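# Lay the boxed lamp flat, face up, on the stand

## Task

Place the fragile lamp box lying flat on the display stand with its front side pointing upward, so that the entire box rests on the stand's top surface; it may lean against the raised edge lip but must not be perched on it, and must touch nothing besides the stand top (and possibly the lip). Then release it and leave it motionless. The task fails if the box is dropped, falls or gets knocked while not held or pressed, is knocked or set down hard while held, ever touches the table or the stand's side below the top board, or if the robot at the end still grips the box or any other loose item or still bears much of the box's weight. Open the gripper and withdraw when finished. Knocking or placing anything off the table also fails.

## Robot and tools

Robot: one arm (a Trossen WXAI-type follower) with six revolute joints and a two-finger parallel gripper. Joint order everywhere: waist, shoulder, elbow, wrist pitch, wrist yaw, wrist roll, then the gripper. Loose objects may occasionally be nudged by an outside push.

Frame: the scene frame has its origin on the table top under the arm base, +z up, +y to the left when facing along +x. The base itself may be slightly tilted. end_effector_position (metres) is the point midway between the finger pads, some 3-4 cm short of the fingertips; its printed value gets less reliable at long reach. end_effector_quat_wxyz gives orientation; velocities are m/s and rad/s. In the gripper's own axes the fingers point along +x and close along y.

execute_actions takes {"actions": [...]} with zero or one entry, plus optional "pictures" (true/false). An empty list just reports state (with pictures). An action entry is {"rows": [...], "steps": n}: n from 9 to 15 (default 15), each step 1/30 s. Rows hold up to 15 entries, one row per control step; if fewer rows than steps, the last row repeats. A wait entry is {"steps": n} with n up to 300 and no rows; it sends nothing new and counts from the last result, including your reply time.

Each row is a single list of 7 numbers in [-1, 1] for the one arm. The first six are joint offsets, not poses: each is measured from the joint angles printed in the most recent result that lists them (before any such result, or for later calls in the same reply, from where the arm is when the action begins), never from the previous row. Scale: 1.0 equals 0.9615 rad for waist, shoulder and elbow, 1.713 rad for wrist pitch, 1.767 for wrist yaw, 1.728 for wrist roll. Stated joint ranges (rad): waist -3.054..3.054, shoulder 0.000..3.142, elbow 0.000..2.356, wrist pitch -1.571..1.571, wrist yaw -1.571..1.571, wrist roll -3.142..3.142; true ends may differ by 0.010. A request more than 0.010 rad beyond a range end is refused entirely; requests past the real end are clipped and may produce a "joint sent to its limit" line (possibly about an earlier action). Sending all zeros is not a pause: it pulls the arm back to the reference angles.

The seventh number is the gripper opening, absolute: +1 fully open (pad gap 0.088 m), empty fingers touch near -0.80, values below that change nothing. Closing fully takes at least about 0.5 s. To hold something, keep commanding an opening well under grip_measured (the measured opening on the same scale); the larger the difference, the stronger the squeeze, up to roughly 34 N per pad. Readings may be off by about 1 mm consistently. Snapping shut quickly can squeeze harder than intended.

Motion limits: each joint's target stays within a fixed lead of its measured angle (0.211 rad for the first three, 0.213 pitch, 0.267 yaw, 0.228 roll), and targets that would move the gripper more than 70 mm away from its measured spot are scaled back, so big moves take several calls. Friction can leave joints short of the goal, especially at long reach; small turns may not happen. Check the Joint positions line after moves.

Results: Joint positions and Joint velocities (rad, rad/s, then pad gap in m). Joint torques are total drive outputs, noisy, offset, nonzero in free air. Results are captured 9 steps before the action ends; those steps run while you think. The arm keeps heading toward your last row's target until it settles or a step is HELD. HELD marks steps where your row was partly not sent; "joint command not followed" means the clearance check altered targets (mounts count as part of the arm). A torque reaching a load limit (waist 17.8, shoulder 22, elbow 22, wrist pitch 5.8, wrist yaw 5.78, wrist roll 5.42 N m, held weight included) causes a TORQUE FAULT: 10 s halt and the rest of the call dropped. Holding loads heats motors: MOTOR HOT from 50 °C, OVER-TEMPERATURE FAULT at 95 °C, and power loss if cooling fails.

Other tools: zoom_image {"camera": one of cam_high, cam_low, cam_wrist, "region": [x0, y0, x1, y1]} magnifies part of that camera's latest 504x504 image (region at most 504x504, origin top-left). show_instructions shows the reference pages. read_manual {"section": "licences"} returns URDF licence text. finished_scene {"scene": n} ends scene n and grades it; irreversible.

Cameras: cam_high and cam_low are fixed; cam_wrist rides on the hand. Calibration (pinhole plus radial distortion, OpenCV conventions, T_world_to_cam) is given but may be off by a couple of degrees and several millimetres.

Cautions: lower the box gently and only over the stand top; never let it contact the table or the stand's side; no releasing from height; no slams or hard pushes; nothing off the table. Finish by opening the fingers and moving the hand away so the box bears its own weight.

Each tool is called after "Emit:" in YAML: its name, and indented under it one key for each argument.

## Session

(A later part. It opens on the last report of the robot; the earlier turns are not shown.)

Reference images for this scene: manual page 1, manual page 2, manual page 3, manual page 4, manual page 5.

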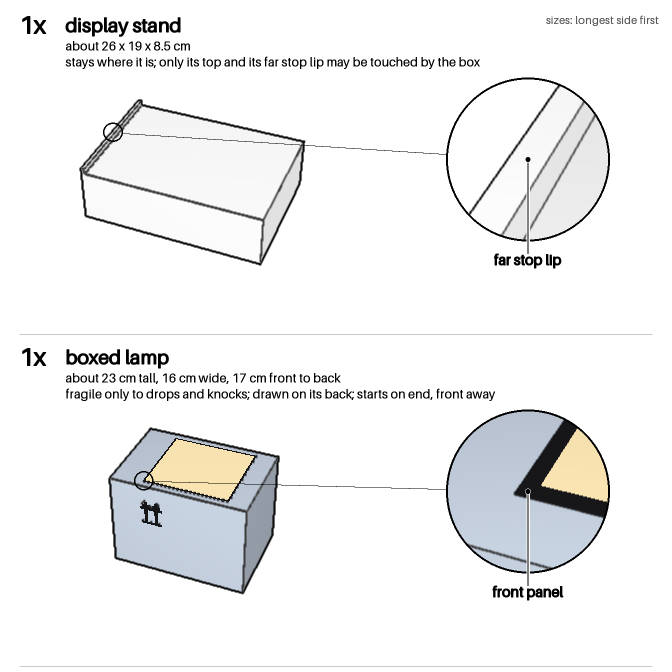

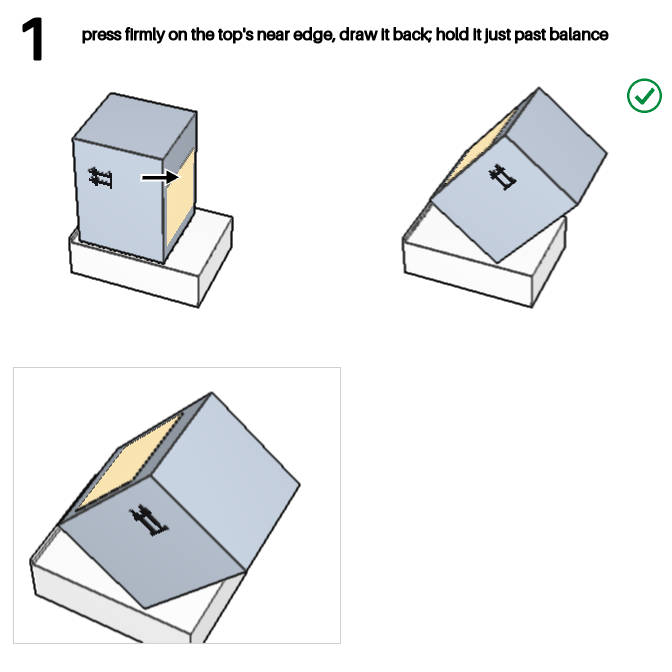

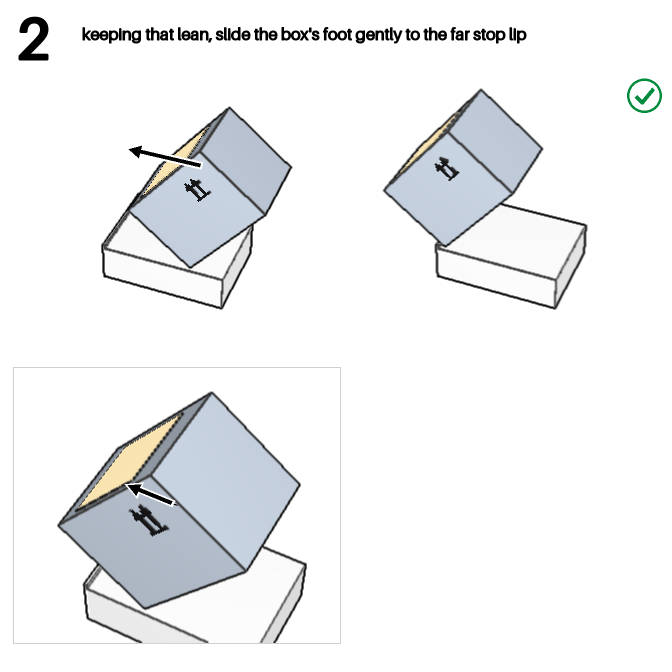

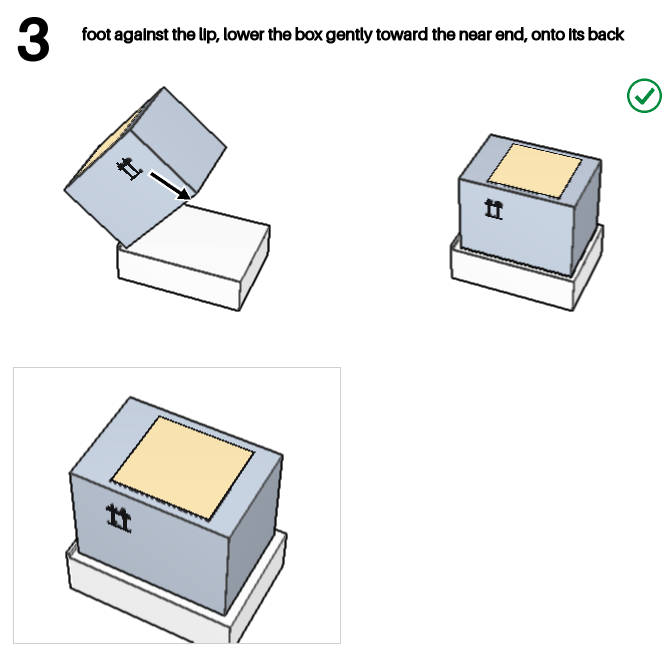

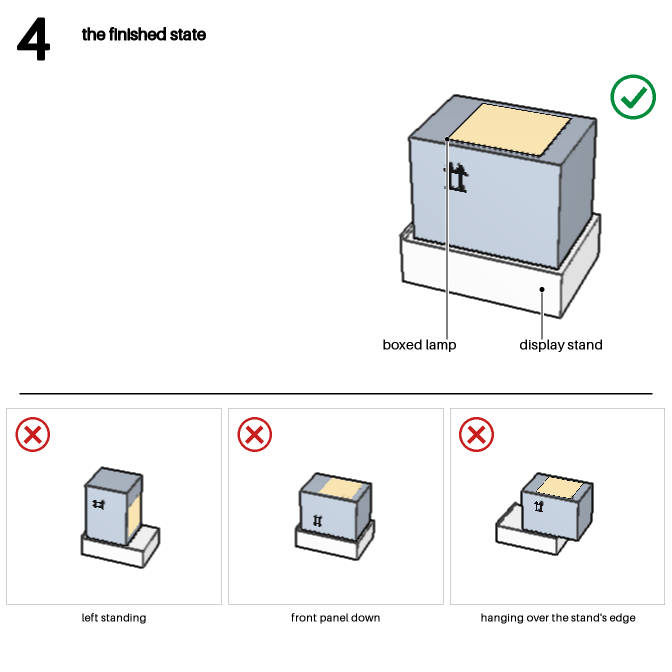

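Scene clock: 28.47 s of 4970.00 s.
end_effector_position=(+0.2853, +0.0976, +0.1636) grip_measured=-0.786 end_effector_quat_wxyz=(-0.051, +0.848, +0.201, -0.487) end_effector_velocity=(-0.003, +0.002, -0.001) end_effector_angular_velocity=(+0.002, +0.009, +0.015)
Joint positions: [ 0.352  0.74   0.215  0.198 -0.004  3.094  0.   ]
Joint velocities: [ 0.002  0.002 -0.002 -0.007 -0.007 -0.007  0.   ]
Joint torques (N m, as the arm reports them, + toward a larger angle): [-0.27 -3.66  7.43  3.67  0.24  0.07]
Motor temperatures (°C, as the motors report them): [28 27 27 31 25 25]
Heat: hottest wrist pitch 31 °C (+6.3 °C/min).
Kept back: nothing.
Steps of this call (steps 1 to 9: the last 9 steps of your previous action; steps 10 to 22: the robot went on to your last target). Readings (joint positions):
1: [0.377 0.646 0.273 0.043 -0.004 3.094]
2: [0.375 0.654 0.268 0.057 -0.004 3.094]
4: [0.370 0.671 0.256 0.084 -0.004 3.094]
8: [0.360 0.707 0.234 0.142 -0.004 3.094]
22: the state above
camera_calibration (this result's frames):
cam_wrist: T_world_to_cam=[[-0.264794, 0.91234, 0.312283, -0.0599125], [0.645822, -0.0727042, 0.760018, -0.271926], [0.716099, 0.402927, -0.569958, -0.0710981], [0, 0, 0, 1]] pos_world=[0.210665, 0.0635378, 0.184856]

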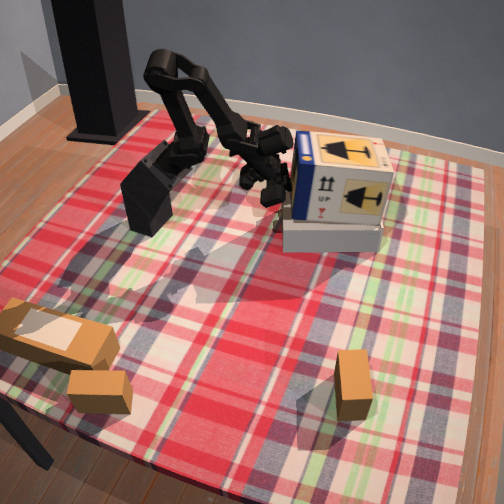

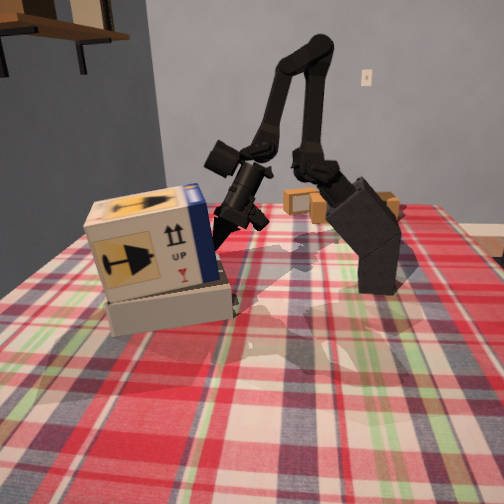

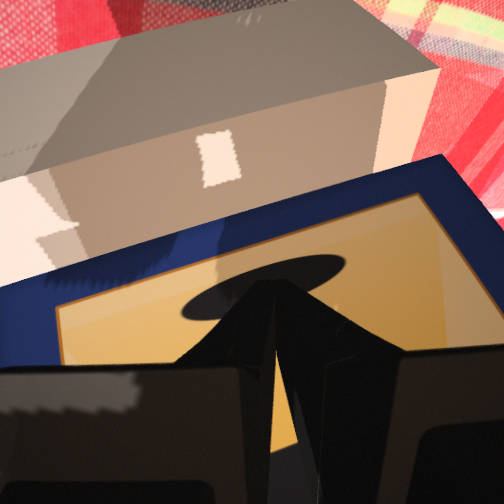

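Emit:
execute_actions:
  actions:
    - {"rows":[[-0.0102,-0.0057,0.0269,0.0259,0.0068,0,-0.85],[-0.0109,-0.001,0.0251,0.0296,0.0068,0,-0.85],[-0.0117,0.0037,0.0234,0.0333,0.0068,0,-0.85],[-0.0124,0.0085,0.0217,0.037,0.0068,0,-0.85],[-0.0132,0.0132,0.0199,0.0407,0.0068,0,-0.85],[-0.014,0.0179,0.0182,0.0444,0.0068,0,-0.85],[-0.0147,0.0226,0.0165,0.0481,0.0068,0,-0.85],[-0.0155,0.0273,0.0147,0.0517,0.0068,0,-0.85],[-0.0162,0.032,0.013,0.0554,0.0068,0,-0.85],[-0.017,0.0367,0.0113,0.0591,0.0068,0,-0.85],[-0.0178,0.0414,0.0095,0.0628,0.0068,0,-0.85],[-0.0185,0.0462,0.0078,0.0665,0.0068,0,-0.85],[-0.0193,0.0509,0.0061,0.0702,0.0068,0,-0.85],[-0.02,0.0556,0.0043,0.0739,0.0068,0,-0.85],[-0.0208,0.0603,0.0026,0.0776,0.0068,0,-0.85]],"steps":15}

Emit:
execute_actions:
  actions:
    - {"steps":20}
  pictures: true

Scene clock: 29.63 s of 4970.00 s.
end_effector_position=(+0.2848, +0.0975, +0.1610) grip_measured=-0.786 end_effector_quat_wxyz=(-0.051, +0.849, +0.199, -0.487) end_effector_velocity=(-0.007, -0.003, -0.023) end_effector_angular_velocity=(-0.029, +0.010, +0.003)
Joint positions: [ 0.349  0.755  0.208  0.221 -0.004  3.094  0.   ]
Joint velocities: [-0.032  0.12  -0.051  0.154 -0.007 -0.022 -0.   ]
Joint torques (N m, as the arm reports them, + toward a larger angle): [-0.21 -3.56  7.54  3.73  0.23  0.02]
Motor temperatures (°C, as the motors report them): [28 27 27 31 25 25]
Heat: hottest wrist pitch 31 °C (+6.1 °C/min).
Steps of this call (steps 1 to 15: the robot went on to your last target; steps 16 to 29: nothing new was sent; steps 30 to 35: the first 6 steps of this action). Readings (joint positions):
30: [0.351 0.740 0.214 0.199 -0.004 3.094]
31: [0.351 0.742 0.213 0.202 -0.004 3.094]
33: [0.350 0.748 0.211 0.210 -0.004 3.094]
35: the state above

Scene clock: 30.30 s of 4970.00 s.
end_effector_position=(+0.2832, +0.0969, +0.1526) grip_measured=-0.786 end_effector_quat_wxyz=(-0.050, +0.850, +0.195, -0.487) end_effector_velocity=(-0.002, +0.000, -0.001) end_effector_angular_velocity=(+0.001, +0.000, +0.009)
Joint positions: [ 0.339  0.808  0.188  0.293 -0.004  3.094  0.   ]
Joint velocities: [-0.002  0.002 -0.007  0.007 -0.007 -0.007 -0.   ]
Joint torques (N m, as the arm reports them, + toward a larger angle): [ 0.23 -3.97  7.37  3.66  0.26 -0.03]
Motor temperatures (°C, as the motors report them): [28 27 27 32 25 25]
Heat: hottest wrist pitch 32 °C (+7.9 °C/min).
Kept back: nothing.
Steps of this call (steps 1 to 9: the last 9 steps of your previous action; steps 10 to 20: the robot went on to your last target). Readings (joint positions):
1: [0.348 0.760 0.206 0.227 -0.004 3.094]
2: [0.347 0.764 0.205 0.232 -0.004 3.094]
4: [0.345 0.773 0.201 0.245 -0.004 3.094]
8: [0.342 0.791 0.194 0.270 -0.004 3.094]
20: the state above
camera_calibration (this result's frames):
cam_wrist: T_world_to_cam=[[-0.256047, 0.917371, 0.304747, -0.0581651], [0.644922, -0.0727246, 0.760781, -0.262193], [0.72008, 0.391334, -0.573011, -0.0751269], [0, 0, 0, 1]] pos_world=[0.208298, 0.0636908, 0.174148]

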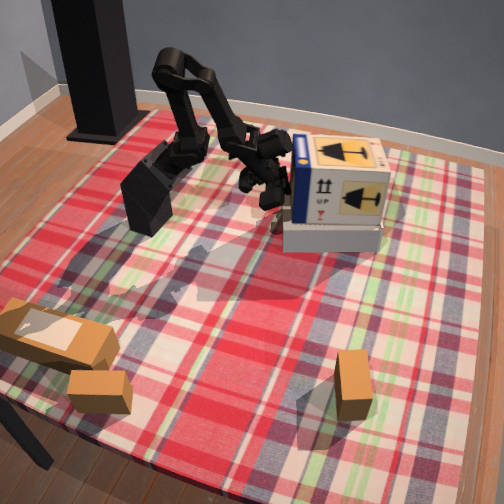

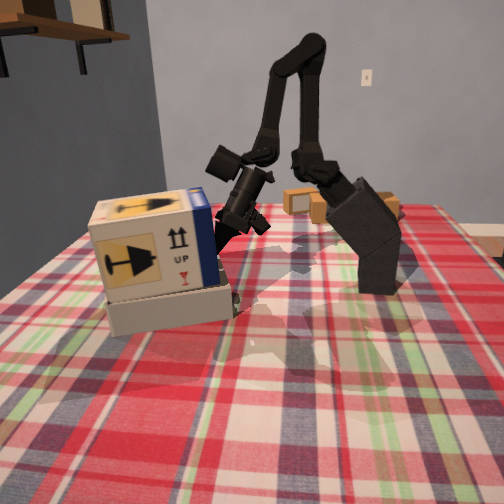

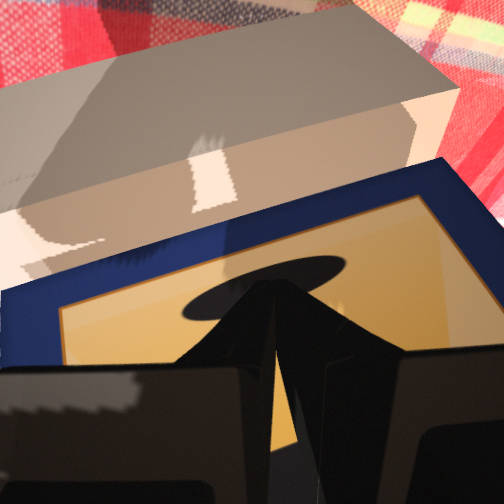

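Emit:
execute_actions:
  actions:
    - {"rows":[[-0.008,-0.0047,0.0292,0.0262,0.0068,0,-0.85],[-0.0087,0.001,0.0277,0.0303,0.0068,0,-0.85],[-0.0094,0.0067,0.0262,0.0343,0.0068,0,-0.85],[-0.0101,0.0123,0.0247,0.0383,0.0068,0,-0.85],[-0.0108,0.018,0.0232,0.0423,0.0068,0,-0.85],[-0.0115,0.0237,0.0217,0.0464,0.0068,0,-0.85],[-0.0122,0.0294,0.0202,0.0504,0.0068,0,-0.85],[-0.0128,0.0351,0.0188,0.0544,0.0068,0,-0.85],[-0.0135,0.0408,0.0173,0.0584,0.0068,0,-0.85],[-0.0142,0.0465,0.0158,0.0625,0.0068,0,-0.85],[-0.0149,0.0522,0.0143,0.0665,0.0068,0,-0.85],[-0.0156,0.0578,0.0128,0.0705,0.0068,0,-0.85],[-0.0163,0.0635,0.0113,0.0745,0.0068,0,-0.85],[-0.017,0.0692,0.0098,0.0786,0.0068,0,-0.85],[-0.0177,0.0749,0.0083,0.0826,0.0068,0,-0.85]],"steps":15}

Emit:
execute_actions:
  actions:
    - {"steps":22}
  pictures: true

Emit:
zoom_image:
  camera: "cam_low"
  region: [70,170,270,350]

Scene clock: 31.23 s of 4970.00 s.
end_effector_position=(+0.2826, +0.0969, +0.1497) grip_measured=-0.786 end_effector_quat_wxyz=(-0.050, +0.850, +0.193, -0.488) end_effector_velocity=(-0.005, +0.002, -0.020) end_effector_angular_velocity=(-0.005, -0.008, +0.012)
Joint positions: [ 0.336  0.828  0.182  0.319 -0.004  3.094  0.   ]
Joint velocities: [-0.022  0.149 -0.046  0.198 -0.022 -0.022 -0.   ]
Joint torques (N m, as the arm reports them, + toward a larger angle): [ 0.11 -4.02  7.04  3.72  0.28  0.01]
Motor temperatures (°C, as the motors report them): [28 28 27 32 25 25]
Heat: hottest wrist pitch 32 °C (+7.7 °C/min).
Steps of this call (steps 1 to 15: the robot went on to your last target; steps 16 to 22: nothing new was sent; steps 23 to 28: the first 6 steps of this action). Readings (joint positions):
23: [0.339 0.809 0.188 0.295 -0.004 3.094]
24: [0.339 0.811 0.187 0.298 -0.004 3.094]
26: [0.338 0.819 0.185 0.307 -0.004 3.094]
28: the state above

Scene clock: 31.97 s of 4970.00 s.
end_effector_position=(+0.2813, +0.0967, +0.1422) grip_measured=-0.786 end_effector_quat_wxyz=(-0.049, +0.851, +0.189, -0.487) end_effector_velocity=(+0.001, +0.000, +0.001) end_effector_angular_velocity=(-0.004, -0.014, +0.018)
Joint positions: [ 0.33   0.886  0.164  0.399 -0.003  3.094  0.   ]
Joint velocities: [-0.002 -0.002 -0.002  0.007 -0.007 -0.022 -0.   ]
Joint torques (N m, as the arm reports them, + toward a larger angle): [-0.1  -3.51  7.61  3.61  0.2   0.04]
Motor temperatures (°C, as the motors report them): [28 28 28 32 25 25]
Heat: hottest wrist pitch 32 °C (+7.5 °C/min).
Kept back: nothing.
Steps of this call (steps 1 to 9: the last 9 steps of your previous action; steps 10 to 22: the robot went on to your last target). Readings (joint positions):
1: [0.336 0.833 0.181 0.325 -0.004 3.094]
2: [0.335 0.839 0.180 0.332 -0.004 3.094]
4: [0.334 0.849 0.177 0.345 -0.004 3.094]
8: [0.331 0.871 0.171 0.372 -0.003 3.094]
22: the state above
camera_calibration (this result's frames):
cam_wrist: T_world_to_cam=[[-0.249076, 0.921385, 0.298347, -0.0567288], [0.642306, -0.0734043, 0.762926, -0.252498], [0.724848, 0.381657, -0.573527, -0.0799875], [0, 0, 0, 1]] pos_world=[0.20603, 0.0642624, 0.163687]

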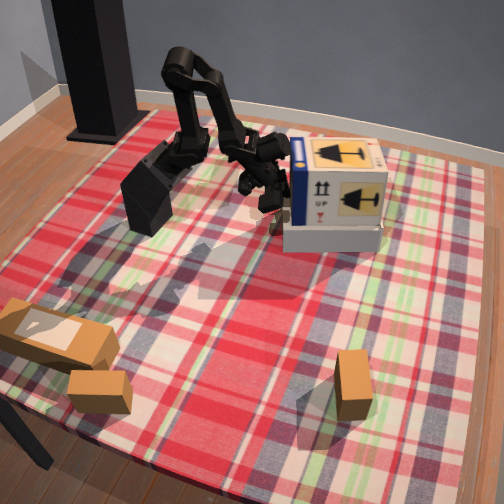

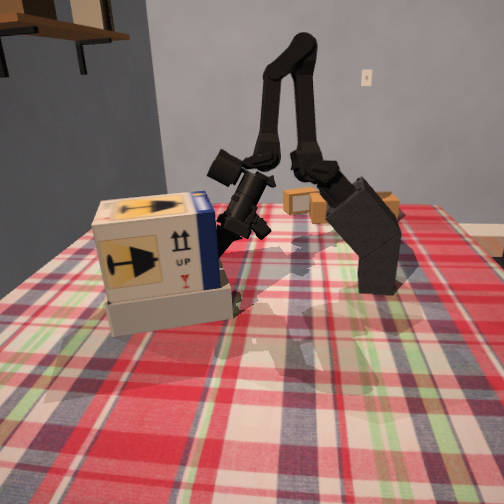

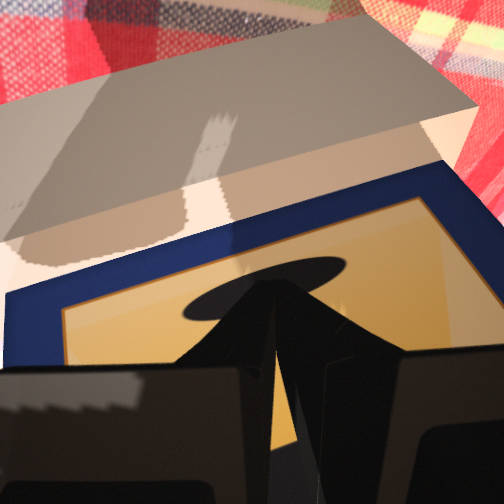

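Region (70, 170, 270, 350) of cam_low's 504x504 image, scaled by 2.520, with more detail than that image has; it fills the top 454 rows of this view, and the rest is white.

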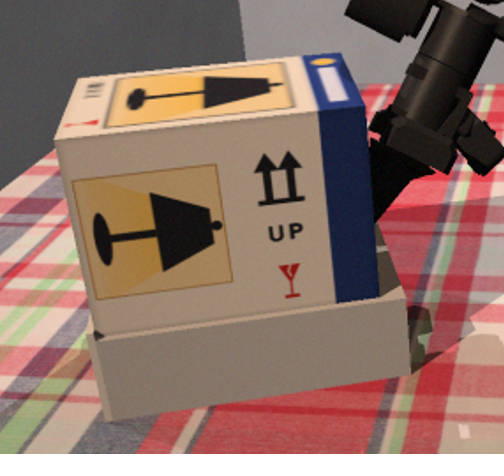

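Emit:
execute_actions:
  actions:
    - {"rows":[[-0.006,-0.004,0.027,0.017,0.005,0,-0.85],[-0.004,-0.002,0.02,0.012,0.004,0,-0.85],[-0.002,0,0.013,0.007,0.002,0,-0.85],[0,0,0.006,0.002,0,0,-0.85],[0,0,0,-0.005,0,0,-0.85],[0,-0.005,0,-0.02,0,0,-0.85],[0,-0.03,0,-0.045,0,0,-0.85],[0,-0.07,0,-0.08,0,0,-0.85],[0,-0.12,0,-0.125,0,0,-0.85],[0,-0.18,0,-0.175,0,0,-0.85],[0,-0.25,0,-0.23,0,0,-0.85],[0,-0.32,0,-0.29,0,0,-0.85],[0,-0.39,0,-0.35,0,0,-0.85],[0,-0.45,0,-0.4,0,0,-0.85],[0,-0.5,0,-0.44,0,0,-0.85]],"steps":15}

Emit:
execute_actions:
  actions:
    - {"steps":25}
  pictures: true

Emit:
zoom_image:
  camera: "cam_low"
  region: [90,260,250,340]

Emit:
zoom_image:
  camera: "cam_high"
  region: [270,130,410,270]

Scene clock: 32.83 s of 4970.00 s.
end_effector_position=(+0.2781, +0.0965, +0.1404) grip_measured=-0.786 end_effector_quat_wxyz=(-0.048, +0.848, +0.190, -0.492) end_effector_velocity=(-0.036, +0.002, -0.019) end_effector_angular_velocity=(-0.009, +0.175, +0.064)
Joint positions: [ 0.33   0.887  0.16   0.393 -0.003  3.094  0.   ]
Joint velocities: [-0.002 -0.002 -0.002 -0.183 -0.037  0.007 -0.   ]
Joint torques (N m, as the arm reports them, + toward a larger angle): [ 0.52 -3.39  4.47  1.38 -0.14  0.01]
Motor temperatures (°C, as the motors report them): [28 28 28 33 25 25]
Heat: hottest wrist pitch 33 °C (+9.1 °C/min).
Steps of this call (steps 1 to 15: the robot went on to your last target; steps 16 to 20: nothing new was sent; steps 21 to 26: the first 6 steps of this action). Readings (joint positions):
21: [0.330 0.886 0.164 0.399 -0.003 3.094]
22: [0.330 0.887 0.163 0.399 -0.003 3.094]
24: [0.330 0.887 0.161 0.399 -0.003 3.094]
26: the state above

Scene clock: 33.67 s of 4970.00 s.
end_effector_position=(+0.2050, +0.0723, +0.1589) grip_measured=-0.786 end_effector_quat_wxyz=(-0.027, +0.776, +0.200, -0.598) end_effector_velocity=(-0.011, -0.001, -0.004) end_effector_angular_velocity=(-0.007, +0.042, +0.020)
Joint positions: [ 0.33   0.409  0.164 -0.351 -0.003  3.094  0.   ]
Joint velocities: [-0.002  0.002 -0.007 -0.037 -0.007 -0.007 -0.   ]
Joint torques (N m, as the arm reports them, + toward a larger angle): [ 0.1  -1.59  5.07  0.42 -0.23  0.02]
Motor temperatures (°C, as the motors report them): [28 28 28 33 25 25]
Heat: hottest wrist pitch 33 °C (+8.9 °C/min).
Kept back: nothing.
Steps of this call (steps 1 to 9: the last 9 steps of your previous action; steps 10 to 25: the robot went on to your last target). Readings (joint positions):
1: [0.330 0.884 0.160 0.384 -0.003 3.094]
2: [0.330 0.873 0.162 0.359 -0.003 3.094]
4: [0.330 0.819 0.163 0.262 -0.003 3.094]
8: [0.330 0.623 0.163 0.037 -0.003 3.094]
25: the state above
camera_calibration (this result's frames):
cam_wrist: T_world_to_cam=[[-0.245909, 0.920857, 0.302574, -0.059561], [0.815438, 0.0277815, 0.578177, -0.231504], [0.524012, 0.388909, -0.757734, 0.0641701], [0, 0, 0, 1]] pos_world=[0.140505, 0.0363223, 0.200496]

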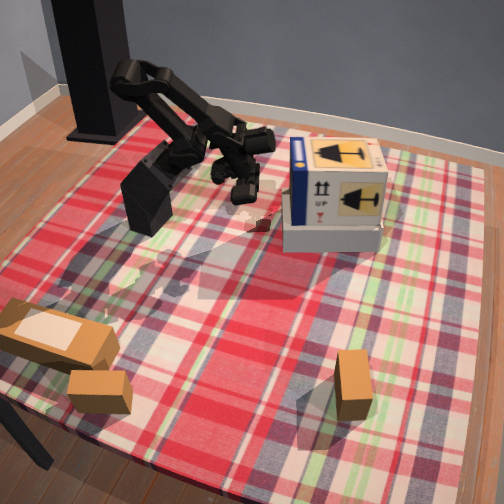

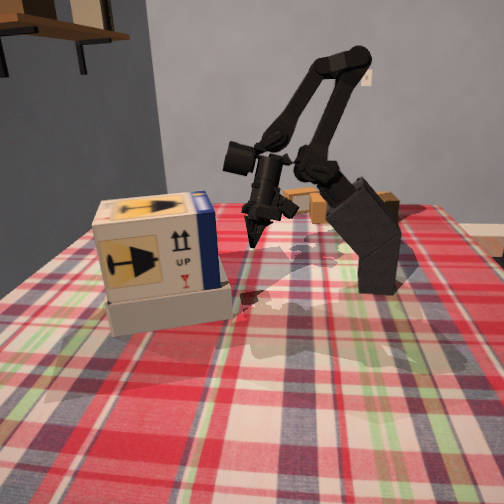

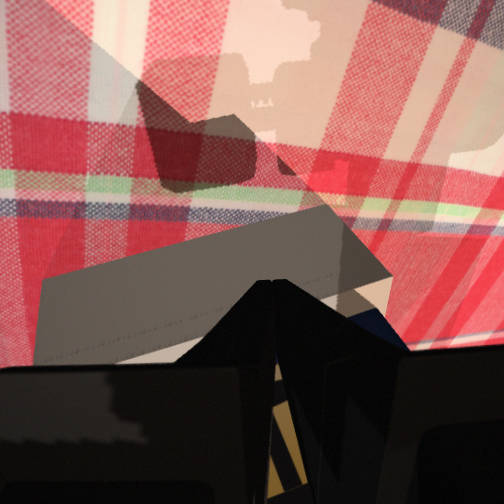

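Region (90, 260, 250, 340) of cam_low's 504x504 image, scaled by 3.150, with more detail than that image has.

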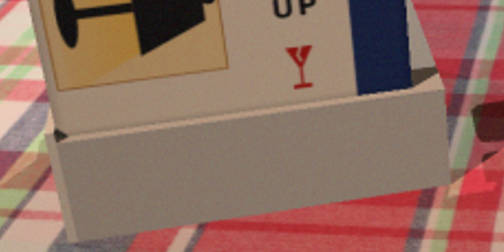

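Region (270, 130, 410, 270) of cam_high's 504x504 image, scaled by 3.600, with more detail than that image has.

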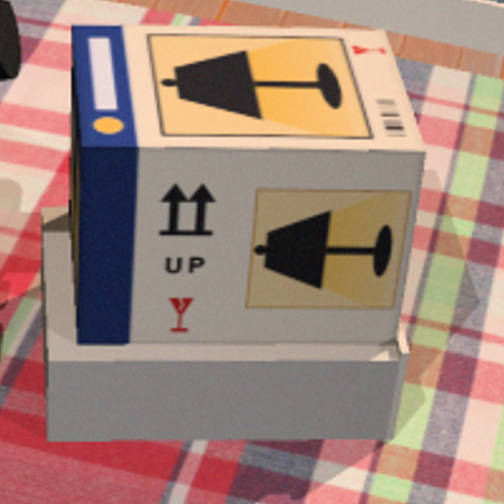

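Flat, with margin on both sides.

Emit:
finished_scene:
  scene: 2

The scene is finished: the task was done.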